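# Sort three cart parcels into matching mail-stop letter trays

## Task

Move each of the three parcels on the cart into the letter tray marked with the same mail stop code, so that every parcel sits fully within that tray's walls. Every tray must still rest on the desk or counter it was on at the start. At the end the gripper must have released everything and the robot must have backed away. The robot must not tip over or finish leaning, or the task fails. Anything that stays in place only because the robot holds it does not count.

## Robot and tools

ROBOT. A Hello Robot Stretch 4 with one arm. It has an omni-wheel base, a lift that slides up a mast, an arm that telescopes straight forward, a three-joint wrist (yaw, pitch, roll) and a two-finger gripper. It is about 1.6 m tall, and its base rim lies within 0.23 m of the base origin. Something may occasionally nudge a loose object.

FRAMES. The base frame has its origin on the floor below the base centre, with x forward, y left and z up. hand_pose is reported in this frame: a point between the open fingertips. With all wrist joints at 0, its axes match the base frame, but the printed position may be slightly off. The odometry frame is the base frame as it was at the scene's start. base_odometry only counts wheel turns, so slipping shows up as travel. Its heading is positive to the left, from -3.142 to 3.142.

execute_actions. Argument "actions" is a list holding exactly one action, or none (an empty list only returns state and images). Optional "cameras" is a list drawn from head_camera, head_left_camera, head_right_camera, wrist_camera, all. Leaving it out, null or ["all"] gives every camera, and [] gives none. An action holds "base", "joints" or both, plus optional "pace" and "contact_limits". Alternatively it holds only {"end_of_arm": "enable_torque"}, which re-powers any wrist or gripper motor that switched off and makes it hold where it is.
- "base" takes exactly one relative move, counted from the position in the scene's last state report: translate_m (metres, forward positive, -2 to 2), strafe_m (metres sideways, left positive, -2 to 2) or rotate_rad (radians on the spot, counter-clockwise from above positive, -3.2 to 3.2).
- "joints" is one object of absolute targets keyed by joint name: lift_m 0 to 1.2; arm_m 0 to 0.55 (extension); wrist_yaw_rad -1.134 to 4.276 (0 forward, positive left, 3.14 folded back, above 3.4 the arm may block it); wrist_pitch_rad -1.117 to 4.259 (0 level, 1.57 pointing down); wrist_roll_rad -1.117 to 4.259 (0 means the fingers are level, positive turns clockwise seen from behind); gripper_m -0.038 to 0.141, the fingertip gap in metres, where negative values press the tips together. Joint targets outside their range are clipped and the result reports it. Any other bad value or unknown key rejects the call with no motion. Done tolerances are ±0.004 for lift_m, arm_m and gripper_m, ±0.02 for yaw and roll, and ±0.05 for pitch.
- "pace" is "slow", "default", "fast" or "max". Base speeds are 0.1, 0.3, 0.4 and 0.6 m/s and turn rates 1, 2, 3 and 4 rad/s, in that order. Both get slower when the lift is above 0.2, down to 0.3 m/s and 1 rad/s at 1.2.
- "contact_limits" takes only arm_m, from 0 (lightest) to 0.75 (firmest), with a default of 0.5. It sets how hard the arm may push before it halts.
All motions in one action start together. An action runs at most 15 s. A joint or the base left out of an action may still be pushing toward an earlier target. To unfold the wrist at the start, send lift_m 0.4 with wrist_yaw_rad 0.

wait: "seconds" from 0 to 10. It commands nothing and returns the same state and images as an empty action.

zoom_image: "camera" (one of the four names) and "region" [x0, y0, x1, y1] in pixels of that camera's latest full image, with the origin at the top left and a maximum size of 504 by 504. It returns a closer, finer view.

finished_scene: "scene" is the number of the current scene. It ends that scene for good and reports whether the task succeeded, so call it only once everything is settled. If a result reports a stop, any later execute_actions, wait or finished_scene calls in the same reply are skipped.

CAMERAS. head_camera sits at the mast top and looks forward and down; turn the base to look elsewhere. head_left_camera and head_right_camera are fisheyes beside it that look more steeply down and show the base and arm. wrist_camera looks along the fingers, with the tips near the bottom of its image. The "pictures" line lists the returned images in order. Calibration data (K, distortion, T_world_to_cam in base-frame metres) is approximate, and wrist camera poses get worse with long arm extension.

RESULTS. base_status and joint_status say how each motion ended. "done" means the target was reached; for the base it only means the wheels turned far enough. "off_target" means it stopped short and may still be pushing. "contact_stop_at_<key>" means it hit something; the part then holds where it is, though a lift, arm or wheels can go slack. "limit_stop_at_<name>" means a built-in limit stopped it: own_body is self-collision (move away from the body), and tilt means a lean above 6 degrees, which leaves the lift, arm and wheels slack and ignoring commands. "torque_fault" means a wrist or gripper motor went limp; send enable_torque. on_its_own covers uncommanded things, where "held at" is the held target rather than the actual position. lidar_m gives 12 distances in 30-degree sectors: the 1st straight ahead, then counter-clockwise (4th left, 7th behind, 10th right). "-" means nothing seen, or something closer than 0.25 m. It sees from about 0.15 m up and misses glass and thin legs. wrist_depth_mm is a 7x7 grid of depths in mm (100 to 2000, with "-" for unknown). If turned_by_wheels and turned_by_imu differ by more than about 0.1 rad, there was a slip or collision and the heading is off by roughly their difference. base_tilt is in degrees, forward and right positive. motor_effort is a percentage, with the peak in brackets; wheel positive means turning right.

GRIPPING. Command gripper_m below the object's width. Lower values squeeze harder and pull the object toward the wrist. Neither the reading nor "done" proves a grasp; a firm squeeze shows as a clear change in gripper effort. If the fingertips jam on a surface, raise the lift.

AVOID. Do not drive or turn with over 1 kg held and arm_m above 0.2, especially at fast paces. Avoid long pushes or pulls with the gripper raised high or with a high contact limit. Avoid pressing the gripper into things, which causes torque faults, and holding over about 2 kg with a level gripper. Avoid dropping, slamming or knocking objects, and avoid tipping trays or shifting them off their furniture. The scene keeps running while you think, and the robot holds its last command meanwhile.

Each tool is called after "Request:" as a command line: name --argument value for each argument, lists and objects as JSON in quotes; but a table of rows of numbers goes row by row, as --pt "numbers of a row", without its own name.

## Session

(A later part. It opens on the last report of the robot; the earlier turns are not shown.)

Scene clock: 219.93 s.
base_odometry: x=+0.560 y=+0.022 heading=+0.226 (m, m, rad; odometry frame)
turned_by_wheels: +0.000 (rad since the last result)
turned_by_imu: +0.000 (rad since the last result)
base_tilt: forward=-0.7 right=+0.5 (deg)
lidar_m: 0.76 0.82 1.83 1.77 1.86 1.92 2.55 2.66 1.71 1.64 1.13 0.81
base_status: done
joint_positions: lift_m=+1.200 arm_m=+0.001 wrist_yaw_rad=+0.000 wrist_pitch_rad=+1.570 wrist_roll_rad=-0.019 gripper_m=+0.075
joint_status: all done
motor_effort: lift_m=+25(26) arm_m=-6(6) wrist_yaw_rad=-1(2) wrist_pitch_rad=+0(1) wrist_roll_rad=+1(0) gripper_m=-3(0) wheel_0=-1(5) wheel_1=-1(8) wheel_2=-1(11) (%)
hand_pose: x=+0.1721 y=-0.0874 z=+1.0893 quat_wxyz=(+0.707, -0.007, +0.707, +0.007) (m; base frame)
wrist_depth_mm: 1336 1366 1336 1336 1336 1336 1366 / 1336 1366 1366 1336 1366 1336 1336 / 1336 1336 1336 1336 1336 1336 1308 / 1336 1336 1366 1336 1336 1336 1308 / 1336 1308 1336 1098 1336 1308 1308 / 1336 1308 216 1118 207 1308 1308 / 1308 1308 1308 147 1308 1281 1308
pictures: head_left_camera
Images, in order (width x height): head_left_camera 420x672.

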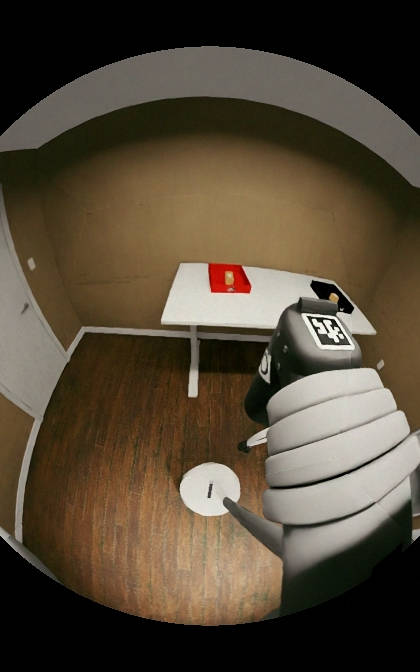

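Request:
execute_actions --actions '[{"joints":{"lift_m":0.4},"pace":"max"}]' --cameras '[]'

Request:
execute_actions --actions '[{"base":{"translate_m":-1.89},"pace":"max"}]' --cameras '[]'

Request:
execute_actions --actions '[{"base":{"rotate_rad":1.56},"pace":"fast"}]' --cameras '[]'

Request:
execute_actions --actions '[{"base":{"translate_m":0.77},"joints":{"lift_m":0.95},"pace":"fast"}]' --cameras '[]'

Request:
execute_actions --actions '[{"joints":{"arm_m":0.42},"pace":"fast"}]' --cameras '["wrist_camera"]'

Scene clock: 229.87 s.
base_odometry: x=+0.560 y=+0.022 heading=+0.226 (m, m, rad; odometry frame)
turned_by_wheels: +0.000 (rad since the last result)
turned_by_imu: -0.002 (rad since the last result)
base_tilt: forward=-0.7 right=+0.4 (deg)
lidar_m: 0.76 0.81 1.82 1.77 1.86 1.93 2.54 2.69 1.69 1.62 1.12 0.80
base_status: not commanded
joint_positions: lift_m=+0.400 arm_m=+0.001 wrist_yaw_rad=+0.000 wrist_pitch_rad=+1.570 wrist_roll_rad=-0.019 gripper_m=+0.075
joint_status: all done
motor_effort: lift_m=+15(22) arm_m=-6(6) wrist_yaw_rad=-1(0) wrist_pitch_rad=+1(0) wrist_roll_rad=-1(1) gripper_m=-1(0) wheel_0=-1(1) wheel_1=-1(1) wheel_2=-1(1) (%)
hand_pose: x=+0.1722 y=-0.0874 z=+0.2901 quat_wxyz=(+0.707, -0.007, +0.707, +0.007) (m; base frame)
wrist_depth_mm: 535 530 530 525 525 525 521 / 525 530 525 525 521 521 521 / 525 521 525 525 525 517 517 / 521 525 517 521 521 517 517 / 521 517 312 355 521 512 512 / 521 304 215 301 206 512 508 / 303 301 300 147 301 508 512
pictures: none
No camera images: the call's "cameras" was empty. Leave "cameras" out to get every camera's image.

Scene clock: 234.90 s.
base_odometry: x=-1.283 y=-0.401 heading=+0.226 (m, m, rad; odometry frame)
turned_by_wheels: +0.000 (rad since the last result)
turned_by_imu: +0.001 (rad since the last result)
base_tilt: forward=-0.9 right=+0.6 (deg)
lidar_m: 2.67 2.54 1.30 1.24 0.91 0.66 0.62 0.66 0.92 1.90 1.92 2.32
base_status: done
joint_positions: lift_m=+0.400 arm_m=+0.001 wrist_yaw_rad=+0.000 wrist_pitch_rad=+1.570 wrist_roll_rad=-0.019 gripper_m=+0.075
joint_status: not commanded
motor_effort: lift_m=+16(17) arm_m=-6(6) wrist_yaw_rad=-1(1) wrist_pitch_rad=+0(0) wrist_roll_rad=+1(1) gripper_m=-2(1) wheel_0=+1(7) wheel_1=+1(8) wheel_2=+0(11) (%)
hand_pose: x=+0.1721 y=-0.0874 z=+0.2900 quat_wxyz=(+0.707, -0.007, +0.707, +0.007) (m; base frame)
wrist_depth_mm: 530 525 530 530 525 525 521 / 525 525 525 521 521 521 517 / 525 525 525 521 521 517 517 / 521 525 521 521 517 512 517 / 521 521 310 353 517 517 512 / 517 304 216 303 207 512 512 / 303 303 300 146 300 512 508
pictures: none
No camera images: the call's "cameras" was empty. Leave "cameras" out to get every camera's image.

Scene clock: 236.63 s.
base_odometry: x=-1.283 y=-0.401 heading=+1.786 (m, m, rad; odometry frame)
turned_by_wheels: +1.560 (rad since the last result)
turned_by_imu: +1.557 (rad since the last result)
base_tilt: forward=-0.7 right=+0.5 (deg)
lidar_m: 1.25 0.91 0.66 0.63 0.65 0.94 1.90 1.95 2.42 2.68 2.56 1.30
base_status: done
joint_positions: lift_m=+0.400 arm_m=+0.001 wrist_yaw_rad=+0.000 wrist_pitch_rad=+1.570 wrist_roll_rad=-0.019 gripper_m=+0.075
joint_status: not commanded
motor_effort: lift_m=+17(16) arm_m=-5(6) wrist_yaw_rad=-1(2) wrist_pitch_rad=+1(0) wrist_roll_rad=-3(1) gripper_m=-2(1) wheel_0=+1(8) wheel_1=+1(13) wheel_2=+2(8) (%)
hand_pose: x=+0.1722 y=-0.0874 z=+0.2900 quat_wxyz=(+0.707, -0.007, +0.707, +0.007) (m; base frame)
wrist_depth_mm: 530 525 530 530 525 525 521 / 530 525 525 521 521 517 521 / 525 525 521 525 521 517 521 / 525 517 521 521 517 517 517 / 525 521 312 353 512 517 517 / 517 303 215 300 206 517 508 / 303 301 300 147 301 512 508
pictures: none
No camera images: the call's "cameras" was empty. Leave "cameras" out to get every camera's image.

Scene clock: 239.83 s.
base_odometry: x=-1.447 y=+0.351 heading=+1.786 (m, m, rad; odometry frame)
turned_by_wheels: +0.000 (rad since the last result)
turned_by_imu: -0.002 (rad since the last result)
base_tilt: forward=-0.7 right=+0.4 (deg)
lidar_m: 0.49 1.10 1.29 0.62 0.65 0.91 2.68 2.63 2.81 2.76 1.47 0.52
base_status: done
joint_positions: lift_m=+0.950 arm_m=+0.001 wrist_yaw_rad=+0.000 wrist_pitch_rad=+1.570 wrist_roll_rad=-0.019 gripper_m=+0.075
joint_status: all done
motor_effort: lift_m=+26(26) arm_m=-6(6) wrist_yaw_rad=-2(3) wrist_pitch_rad=+0(1) wrist_roll_rad=+0(0) gripper_m=-3(2) wheel_0=-2(5) wheel_1=-2(11) wheel_2=+1(12) (%)
hand_pose: x=+0.1722 y=-0.0874 z=+0.8393 quat_wxyz=(+0.707, -0.007, +0.707, +0.007) (m; base frame)
wrist_depth_mm: 1098 1078 1098 683 676 676 1060 / 1098 1098 1078 946 946 1078 1078 / 1098 1078 1078 1078 1078 1078 1078 / 1098 1098 1078 1078 1078 1060 1060 / 1098 1060 854 866 1060 1042 1060 / 1060 1078 215 854 206 1060 1042 / 1060 1078 866 146 1060 1060 1078
pictures: none
No camera images: the call's "cameras" was empty. Leave "cameras" out to get every camera's image.

Scene clock: 241.80 s.
base_odometry: x=-1.447 y=+0.351 heading=+1.786 (m, m, rad; odometry frame)
turned_by_wheels: +0.000 (rad since the last result)
turned_by_imu: -0.001 (rad since the last result)
base_tilt: forward=-0.7 right=+0.5 (deg)
lidar_m: 0.47 1.11 1.30 0.61 0.65 0.92 2.68 2.61 2.79 2.76 1.49 0.53
base_status: not commanded
joint_positions: lift_m=+0.950 arm_m=+0.419 wrist_yaw_rad=+0.000 wrist_pitch_rad=+1.570 wrist_roll_rad=-0.019 gripper_m=+0.075
joint_status: all done
motor_effort: lift_m=+26(26) arm_m=+7(8) wrist_yaw_rad=-2(2) wrist_pitch_rad=+1(1) wrist_roll_rad=+0(2) gripper_m=-2(2) wheel_0=-2(2) wheel_1=-2(2) wheel_2=+1(1) (%)
hand_pose: x=+0.5901 y=-0.0874 z=+0.8393 quat_wxyz=(+0.707, -0.007, +0.707, +0.007) (m; base frame)
wrist_depth_mm: 931 904 407 399 387 379 366 / 1098 1078 407 407 407 404 407 / 1078 1098 407 404 404 402 402 / 1078 1078 404 353 402 399 399 / 1060 1098 404 351 402 402 399 / 1078 1060 216 402 207 399 397 / 1078 1060 699 146 357 357 357
pictures: wrist_camera
camera_calibration (this result's frames):
wrist_camera: T_world_to_cam=[[0.00563512, -0.99964, -0.0262336, -0.0601036], [-0.999514, -0.00482625, -0.0307952, 0.683731], [0.0306575, 0.0263944, -0.999181, 1.05124], [0, 0, 0, 1]] pos_world=[0.651509, -0.084529, 1.06986]
Images, in order (width x height): wrist_camera 616x392.

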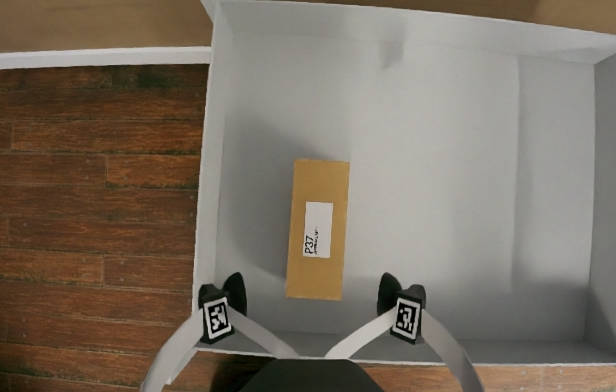

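Request:
execute_actions --actions '[{"base":{"strafe_m":-0.005},"joints":{"arm_m":0.45,"lift_m":0.795}}]' --cameras '["wrist_camera"]'

Request:
execute_actions --actions '[{"joints":{"gripper_m":0.012}}]' --cameras '[]'

Request:
execute_actions --actions '[{"joints":{"lift_m":1.0}}]' --cameras '["wrist_camera"]'

Request:
execute_actions --actions '[{"base":{"translate_m":-0.45},"joints":{"arm_m":0,"lift_m":1.0},"pace":"fast"}]' --cameras '[]'

Request:
execute_actions --actions '[{"base":{"rotate_rad":1.6},"joints":{"lift_m":0.8},"pace":"fast"}]' --cameras '["head_camera"]'

Scene clock: 253.57 s.
base_odometry: x=-1.442 y=+0.352 heading=+1.786 (m, m, rad; odometry frame)
turned_by_wheels: +0.000 (rad since the last result)
turned_by_imu: -0.002 (rad since the last result)
base_tilt: forward=-0.8 right=+0.4 (deg)
lidar_m: 0.49 1.11 1.31 0.62 0.66 0.91 2.68 2.62 2.80 2.74 1.49 0.52
base_status: done
joint_positions: lift_m=+0.795 arm_m=+0.449 wrist_yaw_rad=+0.000 wrist_pitch_rad=+1.570 wrist_roll_rad=-0.019 gripper_m=+0.075
joint_status: all done
motor_effort: lift_m=+14(26) arm_m=+6(6) wrist_yaw_rad=-1(2) wrist_pitch_rad=+1(0) wrist_roll_rad=+1(0) gripper_m=-3(3) wheel_0=+1(7) wheel_1=+1(5) wheel_2=+0(2) (%)
hand_pose: x=+0.6200 y=-0.0874 z=+0.6852 quat_wxyz=(+0.707, -0.007, +0.707, +0.007) (m; base frame)
wrist_depth_mm: 842 235 253 253 251 251 251 / 931 233 253 252 251 250 250 / 931 224 251 251 249 249 248 / 917 228 250 196 248 249 248 / 917 232 248 196 248 247 246 / 917 235 216 195 197 245 245 / 904 209 246 146 245 245 244
pictures: wrist_camera
camera_calibration (this result's frames):
wrist_camera: T_world_to_cam=[[0.00555974, -0.99964, -0.0262347, -0.0642667], [-0.999521, -0.00475623, -0.0305915, 0.708784], [0.0304558, 0.0263922, -0.999188, 0.896508], [0, 0, 0, 1]] pos_world=[0.681498, -0.0845333, 0.915777]
Images, in order (width x height): wrist_camera 616x392.

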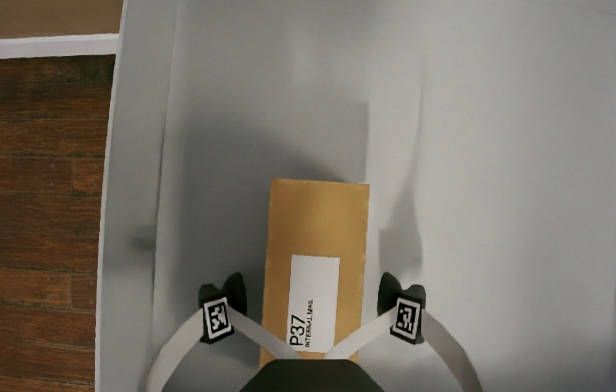

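Scene clock: 255.00 s.
base_odometry: x=-1.442 y=+0.352 heading=+1.786 (m, m, rad; odometry frame)
turned_by_wheels: +0.000 (rad since the last result)
turned_by_imu: -0.001 (rad since the last result)
base_tilt: forward=-0.7 right=+0.4 (deg)
lidar_m: 0.48 1.09 1.29 0.63 0.66 0.94 2.69 2.64 2.81 2.76 1.49 0.51
base_status: not commanded
joint_positions: lift_m=+0.795 arm_m=+0.449 wrist_yaw_rad=+0.000 wrist_pitch_rad=+1.570 wrist_roll_rad=-0.019 gripper_m=+0.012
joint_status: all done
motor_effort: lift_m=+15(14) arm_m=+6(6) wrist_yaw_rad=-1(2) wrist_pitch_rad=+0(1) wrist_roll_rad=-1(2) gripper_m=-21(18) wheel_0=+2(1) wheel_1=+1(1) wheel_2=+0(0) (%)
hand_pose: x=+0.6200 y=-0.0874 z=+0.6852 quat_wxyz=(+0.707, -0.007, +0.707, +0.007) (m; base frame)
wrist_depth_mm: 842 235 252 251 251 251 250 / 931 232 251 251 251 250 249 / 931 224 251 250 249 249 248 / 931 227 250 185 248 248 247 / 931 232 248 185 247 246 246 / 917 234 204 183 191 246 245 / 917 194 245 182 245 244 243
pictures: none
No camera images: the call's "cameras" was empty. Leave "cameras" out to get every camera's image.

Scene clock: 256.93 s.
base_odometry: x=-1.442 y=+0.352 heading=+1.786 (m, m, rad; odometry frame)
turned_by_wheels: +0.000 (rad since the last result)
turned_by_imu: -0.001 (rad since the last result)
base_tilt: forward=-0.7 right=+0.5 (deg)
lidar_m: 0.50 1.09 1.30 0.63 0.65 0.92 2.68 2.61 2.80 2.74 1.48 0.50
base_status: not commanded
joint_positions: lift_m=+0.999 arm_m=+0.449 wrist_yaw_rad=+0.000 wrist_pitch_rad=+1.570 wrist_roll_rad=-0.019 gripper_m=+0.012
joint_status: all done
motor_effort: lift_m=+27(22) arm_m=+6(7) wrist_yaw_rad=-3(0) wrist_pitch_rad=+0(1) wrist_roll_rad=+0(1) gripper_m=-18(17) wheel_0=+2(1) wheel_1=+1(1) wheel_2=+0(0) (%)
hand_pose: x=+0.6200 y=-0.0874 z=+0.8892 quat_wxyz=(+0.707, -0.007, +0.707, +0.007) (m; base frame)
wrist_depth_mm: 854 831 788 842 831 798 778 / 1138 1138 459 459 455 455 452 / 1138 1138 455 459 455 452 452 / 1118 1118 452 185 452 452 452 / 1138 1138 452 185 452 449 445 / 1118 1138 204 183 191 449 445 / 1118 1098 389 182 397 402 433
pictures: wrist_camera
camera_calibration (this result's frames):
wrist_camera: T_world_to_cam=[[0.0055596, -0.99964, -0.0262348, -0.0589149], [-0.999521, -0.00475619, -0.0305874, 0.715023], [0.0304516, 0.0263922, -0.999188, 1.10034], [0, 0, 0, 1]] pos_world=[0.681501, -0.0845333, 1.11977]
Images, in order (width x height): wrist_camera 616x392.

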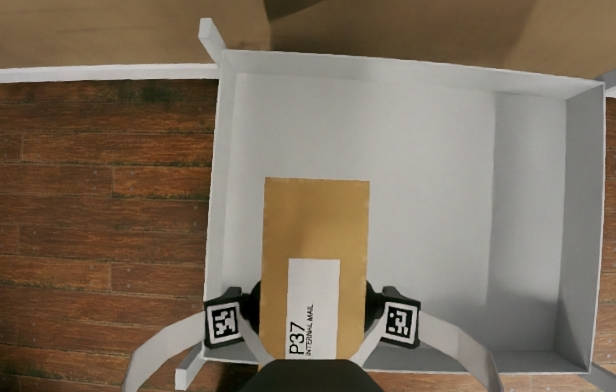

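Scene clock: 259.67 s.
base_odometry: x=-1.346 y=-0.087 heading=+1.786 (m, m, rad; odometry frame)
turned_by_wheels: +0.000 (rad since the last result)
turned_by_imu: +0.000 (rad since the last result)
base_tilt: forward=-0.6 right=+0.4 (deg)
lidar_m: 0.94 1.57 0.65 0.62 0.67 0.95 2.21 2.20 2.82 2.68 2.09 0.97
base_status: done
joint_positions: lift_m=+1.000 arm_m=+0.001 wrist_yaw_rad=+0.000 wrist_pitch_rad=+1.570 wrist_roll_rad=-0.019 gripper_m=+0.012
joint_status: all done
motor_effort: lift_m=+26(27) arm_m=-6(8) wrist_yaw_rad=+0(0) wrist_pitch_rad=+0(0) wrist_roll_rad=-1(0) gripper_m=-19(20) wheel_0=+0(3) wheel_1=+1(7) wheel_2=-1(11) (%)
hand_pose: x=+0.1721 y=-0.0874 z=+0.8893 quat_wxyz=(+0.707, -0.007, +0.707, +0.007) (m; base frame)
wrist_depth_mm: 1160 1138 1138 1138 1138 1138 1118 / 1160 1138 1138 1138 1138 1138 1138 / 1138 1138 1138 1138 1118 1118 1118 / 1118 1138 1138 186 1118 1118 1118 / 1118 1138 917 185 1118 1118 1118 / 1138 1118 204 183 191 1098 1098 / 1118 1118 1025 182 1098 1098 1098
pictures: none
No camera images: the call's "cameras" was empty. Leave "cameras" out to get every camera's image.

Scene clock: 261.93 s.
base_odometry: x=-1.346 y=-0.087 heading=-2.897 (m, m, rad; odometry frame)
turned_by_wheels: +1.600 (rad since the last result)
turned_by_imu: +1.597 (rad since the last result)
base_tilt: forward=-0.6 right=+0.5 (deg)
lidar_m: 0.62 0.68 0.94 2.22 2.23 2.91 3.52 2.04 0.96 0.94 1.61 0.65
base_status: done
joint_positions: lift_m=+0.800 arm_m=+0.001 wrist_yaw_rad=+0.000 wrist_pitch_rad=+1.570 wrist_roll_rad=-0.019 gripper_m=+0.012
joint_status: all done
motor_effort: lift_m=+16(20) arm_m=-6(6) wrist_yaw_rad=+0(1) wrist_pitch_rad=+1(0) wrist_roll_rad=-1(0) gripper_m=-18(19) wheel_0=+0(7) wheel_1=-1(4) wheel_2=+1(5) (%)
hand_pose: x=+0.1722 y=-0.0874 z=+0.6901 quat_wxyz=(+0.707, -0.007, +0.707, +0.007) (m; base frame)
wrist_depth_mm: 931 946 917 946 946 917 931 / 946 931 946 917 917 917 931 / 931 931 931 917 931 931 917 / 931 917 917 185 917 917 917 / 931 917 715 185 917 917 917 / 917 917 204 183 191 917 917 / 917 917 699 183 904 917 904
pictures: head_camera
Images, in order (width x height): head_camera 420x560.

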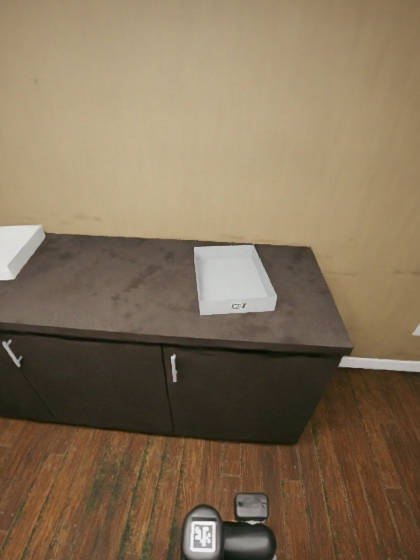

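Request:
execute_actions --actions '[{"base":{"translate_m":0.24},"joints":{"lift_m":1.15},"pace":"fast"}]' --cameras '[]'

Request:
execute_actions --actions '[{"joints":{"arm_m":0.53},"pace":"fast"}]' --cameras '["wrist_camera","head_right_camera"]'

Scene clock: 270.23 s.
base_odometry: x=-1.579 y=-0.145 heading=-2.897 (m, m, rad; odometry frame)
turned_by_wheels: +0.000 (rad since the last result)
turned_by_imu: -0.003 (rad since the last result)
base_tilt: forward=-0.7 right=+0.5 (deg)
lidar_m: 0.37 0.40 0.59 2.15 2.32 3.24 3.79 2.06 0.99 0.96 0.54 0.40
base_status: done
joint_positions: lift_m=+1.149 arm_m=+0.001 wrist_yaw_rad=+0.000 wrist_pitch_rad=+1.570 wrist_roll_rad=-0.019 gripper_m=+0.012
joint_status: all done
motor_effort: lift_m=+26(28) arm_m=-7(6) wrist_yaw_rad=-2(0) wrist_pitch_rad=+1(1) wrist_roll_rad=-1(0) gripper_m=-19(17) wheel_0=-2(4) wheel_1=+0(4) wheel_2=+0(8) (%)
hand_pose: x=+0.1722 y=-0.0874 z=+1.0392 quat_wxyz=(+0.707, -0.007, +0.707, +0.007) (m; base frame)
wrist_depth_mm: 392 379 379 370 364 359 359 / 627 627 615 603 574 544 1281 / 1308 1308 1281 1118 1042 1255 1281 / 1281 1281 1281 185 1281 1255 1255 / 1281 1281 1255 185 1255 1255 1255 / 1281 1281 204 183 191 1281 1255 / 1281 1255 1281 182 1255 1255 1229
pictures: none
No camera images: the call's "cameras" was empty. Leave "cameras" out to get every camera's image.

Scene clock: 272.40 s.
base_odometry: x=-1.579 y=-0.145 heading=-2.897 (m, m, rad; odometry frame)
turned_by_wheels: +0.000 (rad since the last result)
turned_by_imu: -0.001 (rad since the last result)
base_tilt: forward=-0.8 right=+0.4 (deg)
lidar_m: 0.38 0.41 0.58 2.17 2.32 3.25 3.78 2.09 0.99 0.97 0.56 0.40
base_status: not commanded
joint_positions: lift_m=+1.149 arm_m=+0.529 wrist_yaw_rad=+0.000 wrist_pitch_rad=+1.570 wrist_roll_rad=-0.019 gripper_m=+0.012
joint_status: all done
motor_effort: lift_m=+27(27) arm_m=+7(7) wrist_yaw_rad=-3(1) wrist_pitch_rad=+1(0) wrist_roll_rad=+1(1) gripper_m=-19(19) wheel_0=-2(1) wheel_1=+0(0) wheel_2=-1(0) (%)
hand_pose: x=+0.7001 y=-0.0874 z=+1.0392 quat_wxyz=(+0.707, -0.007, +0.707, +0.007) (m; base frame)
wrist_depth_mm: 362 362 362 359 362 357 357 / 359 362 359 355 355 357 357 / 362 355 355 353 353 353 355 / 357 355 353 186 351 353 351 / 357 351 353 185 349 351 351 / 355 351 204 183 191 351 349 / 353 347 349 182 347 347 349
pictures: head_right_camera, wrist_camera
camera_calibration (this result's frames):
wrist_camera: T_world_to_cam=[[0.00570719, -0.99964, -0.0262339, -0.0555286], [-0.999515, -0.00489957, -0.0307475, 0.79977], [0.0306079, 0.0263966, -0.999183, 1.24768], [0, 0, 0, 1]] pos_world=[0.76151, -0.0845245, 1.26979]
Images, in order (width x height): head_right_camera 420x672, wrist_camera 616x392.

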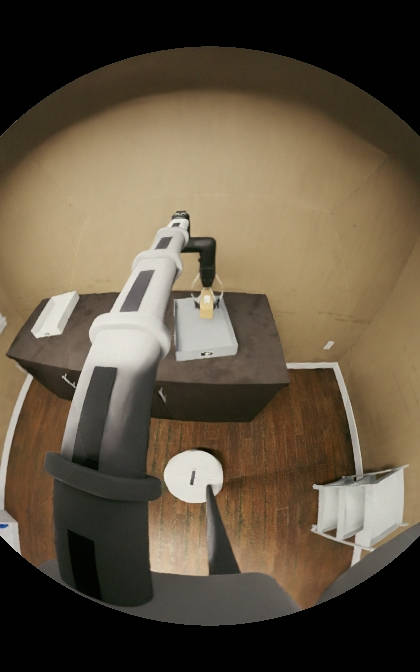

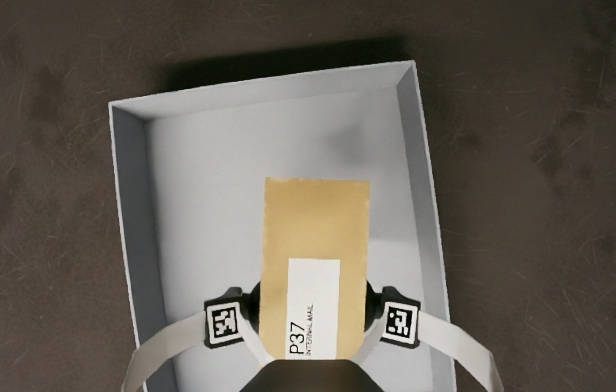

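Request:
execute_actions --actions '[{"base":{"strafe_m":0.015},"joints":{"lift_m":1.044}}]' --cameras '[]'

Request:
execute_actions --actions '[{"joints":{"gripper_m":0.075}}]' --cameras '[]'

Request:
execute_actions --actions '[{"joints":{"lift_m":1.15},"pace":"fast"}]' --cameras '["wrist_camera"]'

Request:
execute_actions --actions '[{"base":{"translate_m":-0.4},"joints":{"arm_m":0},"pace":"fast"}]' --cameras '["head_left_camera"]'

Scene clock: 279.93 s.
base_odometry: x=-1.575 y=-0.160 heading=-2.897 (m, m, rad; odometry frame)
turned_by_wheels: +0.000 (rad since the last result)
turned_by_imu: -0.002 (rad since the last result)
base_tilt: forward=-0.7 right=+0.4 (deg)
lidar_m: 0.38 0.41 0.61 2.16 2.32 2.83 3.79 2.11 1.02 0.99 0.55 0.40
base_status: done
joint_positions: lift_m=+1.044 arm_m=+0.529 wrist_yaw_rad=+0.000 wrist_pitch_rad=+1.570 wrist_roll_rad=-0.019 gripper_m=+0.012
joint_status: all done
motor_effort: lift_m=+15(27) arm_m=+6(6) wrist_yaw_rad=-2(5) wrist_pitch_rad=+1(0) wrist_roll_rad=+0(2) gripper_m=-18(20) wheel_0=-1(8) wheel_1=+0(8) wheel_2=-1(2) (%)
hand_pose: x=+0.7000 y=-0.0874 z=+0.9342 quat_wxyz=(+0.707, -0.007, +0.707, +0.007) (m; base frame)
wrist_depth_mm: 255 234 210 217 229 224 251 / 214 248 249 250 249 233 251 / 211 250 249 249 248 234 249 / 216 249 248 185 246 232 248 / 211 248 246 185 246 241 248 / 249 246 204 183 191 244 246 / 248 213 245 182 243 204 245
pictures: none
No camera images: the call's "cameras" was empty. Leave "cameras" out to get every camera's image.

Scene clock: 281.37 s.
base_odometry: x=-1.575 y=-0.160 heading=-2.897 (m, m, rad; odometry frame)
turned_by_wheels: +0.000 (rad since the last result)
turned_by_imu: -0.001 (rad since the last result)
base_tilt: forward=-0.7 right=+0.5 (deg)
lidar_m: 0.38 0.42 0.58 2.15 2.30 2.83 3.77 2.07 1.01 0.98 0.55 0.41
base_status: not commanded
joint_positions: lift_m=+1.044 arm_m=+0.529 wrist_yaw_rad=+0.000 wrist_pitch_rad=+1.570 wrist_roll_rad=-0.019 gripper_m=+0.075
joint_status: all done
motor_effort: lift_m=+15(15) arm_m=+7(6) wrist_yaw_rad=-2(2) wrist_pitch_rad=+1(1) wrist_roll_rad=+2(2) gripper_m=+0(19) wheel_0=-2(2) wheel_1=+0(0) wheel_2=-1(1) (%)
hand_pose: x=+0.7000 y=-0.0874 z=+0.9342 quat_wxyz=(+0.707, -0.007, +0.707, +0.007) (m; base frame)
wrist_depth_mm: 256 235 213 217 230 229 252 / 215 247 251 250 249 232 251 / 212 251 250 249 249 236 249 / 219 249 249 196 248 231 249 / 211 248 248 195 246 241 247 / 250 247 213 195 196 245 246 / 249 226 246 149 244 217 246
pictures: none
No camera images: the call's "cameras" was empty. Leave "cameras" out to get every camera's image.

Scene clock: 282.57 s.
base_odometry: x=-1.575 y=-0.160 heading=-2.897 (m, m, rad; odometry frame)
turned_by_wheels: +0.000 (rad since the last result)
turned_by_imu: +0.000 (rad since the last result)
base_tilt: forward=-0.8 right=+0.4 (deg)
lidar_m: 0.38 0.42 0.57 2.15 2.30 2.85 3.79 2.07 1.01 1.00 0.56 0.40
base_status: not commanded
joint_positions: lift_m=+1.150 arm_m=+0.529 wrist_yaw_rad=+0.000 wrist_pitch_rad=+1.570 wrist_roll_rad=-0.019 gripper_m=+0.075
joint_status: all done
motor_effort: lift_m=+26(30) arm_m=+6(6) wrist_yaw_rad=-1(2) wrist_pitch_rad=+1(0) wrist_roll_rad=+0(0) gripper_m=-4(0) wheel_0=-2(2) wheel_1=+0(0) wheel_2=-1(1) (%)
hand_pose: x=+0.7000 y=-0.0874 z=+1.0393 quat_wxyz=(+0.707, -0.007, +0.707, +0.007) (m; base frame)
wrist_depth_mm: 364 362 362 359 359 359 357 / 364 362 359 355 343 355 355 / 359 355 357 355 355 355 355 / 357 357 355 351 353 351 351 / 357 355 353 300 351 353 351 / 355 353 215 298 206 351 349 / 353 351 351 146 347 349 349
pictures: wrist_camera
camera_calibration (this result's frames):
wrist_camera: T_world_to_cam=[[0.00570311, -0.99964, -0.0262347, -0.055523], [-0.99952, -0.00489964, -0.0305892, 0.799574], [0.0304496, 0.0263966, -0.999188, 1.24786], [0, 0, 0, 1]] pos_world=[0.76151, -0.0845245, 1.26984]
Images, in order (width x height): wrist_camera 616x392.

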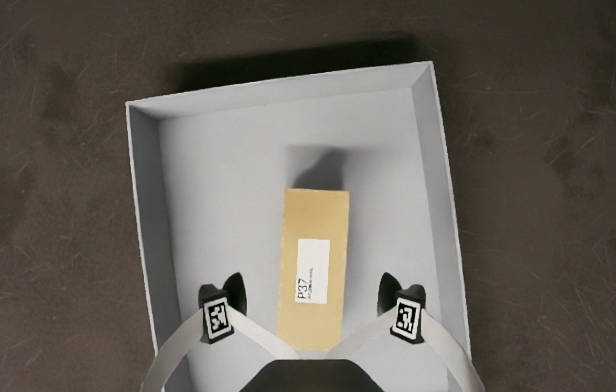

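Scene clock: 285.33 s.
base_odometry: x=-1.187 y=-0.063 heading=-2.898 (m, m, rad; odometry frame)
turned_by_wheels: +0.000 (rad since the last result)
turned_by_imu: +0.000 (rad since the last result)
base_tilt: forward=-0.6 right=+0.4 (deg)
lidar_m: 0.76 0.85 1.20 2.21 2.14 2.67 3.36 2.05 0.96 0.95 1.60 0.81
base_status: done
joint_positions: lift_m=+1.150 arm_m=+0.001 wrist_yaw_rad=+0.000 wrist_pitch_rad=+1.570 wrist_roll_rad=-0.019 gripper_m=+0.075
joint_status: all done
motor_effort: lift_m=+25(26) arm_m=-6(9) wrist_yaw_rad=-1(2) wrist_pitch_rad=+0(0) wrist_roll_rad=+1(3) gripper_m=-3(1) wheel_0=+0(7) wheel_1=-1(9) wheel_2=-1(9) (%)
hand_pose: x=+0.1721 y=-0.0874 z=+1.0393 quat_wxyz=(+0.707, -0.007, +0.707, +0.007) (m; base frame)
wrist_depth_mm: 1308 1308 1308 1308 1308 1281 1281 / 1281 1308 1281 1308 1281 1281 1281 / 1281 1281 1308 1281 1308 1281 1281 / 1281 1281 1281 1281 1255 1281 1255 / 1281 1281 1255 1060 1281 1281 1281 / 1281 1281 215 1060 207 1255 1281 / 1281 1255 1255 147 1255 1281 1229
pictures: head_left_camera
Images, in order (width x height): head_left_camera 420x672.

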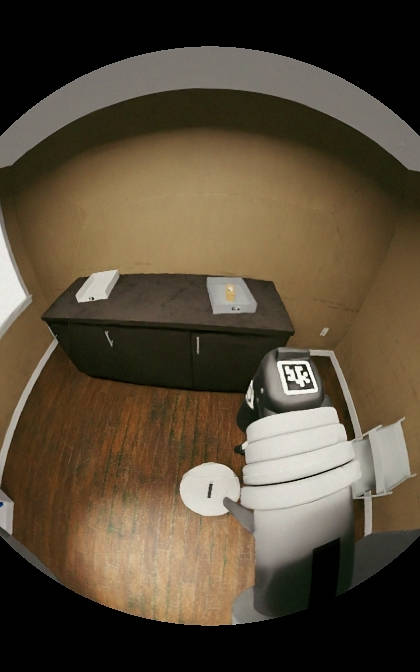

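Request:
finished_scene --scene 1

The scene is finished: the task was done.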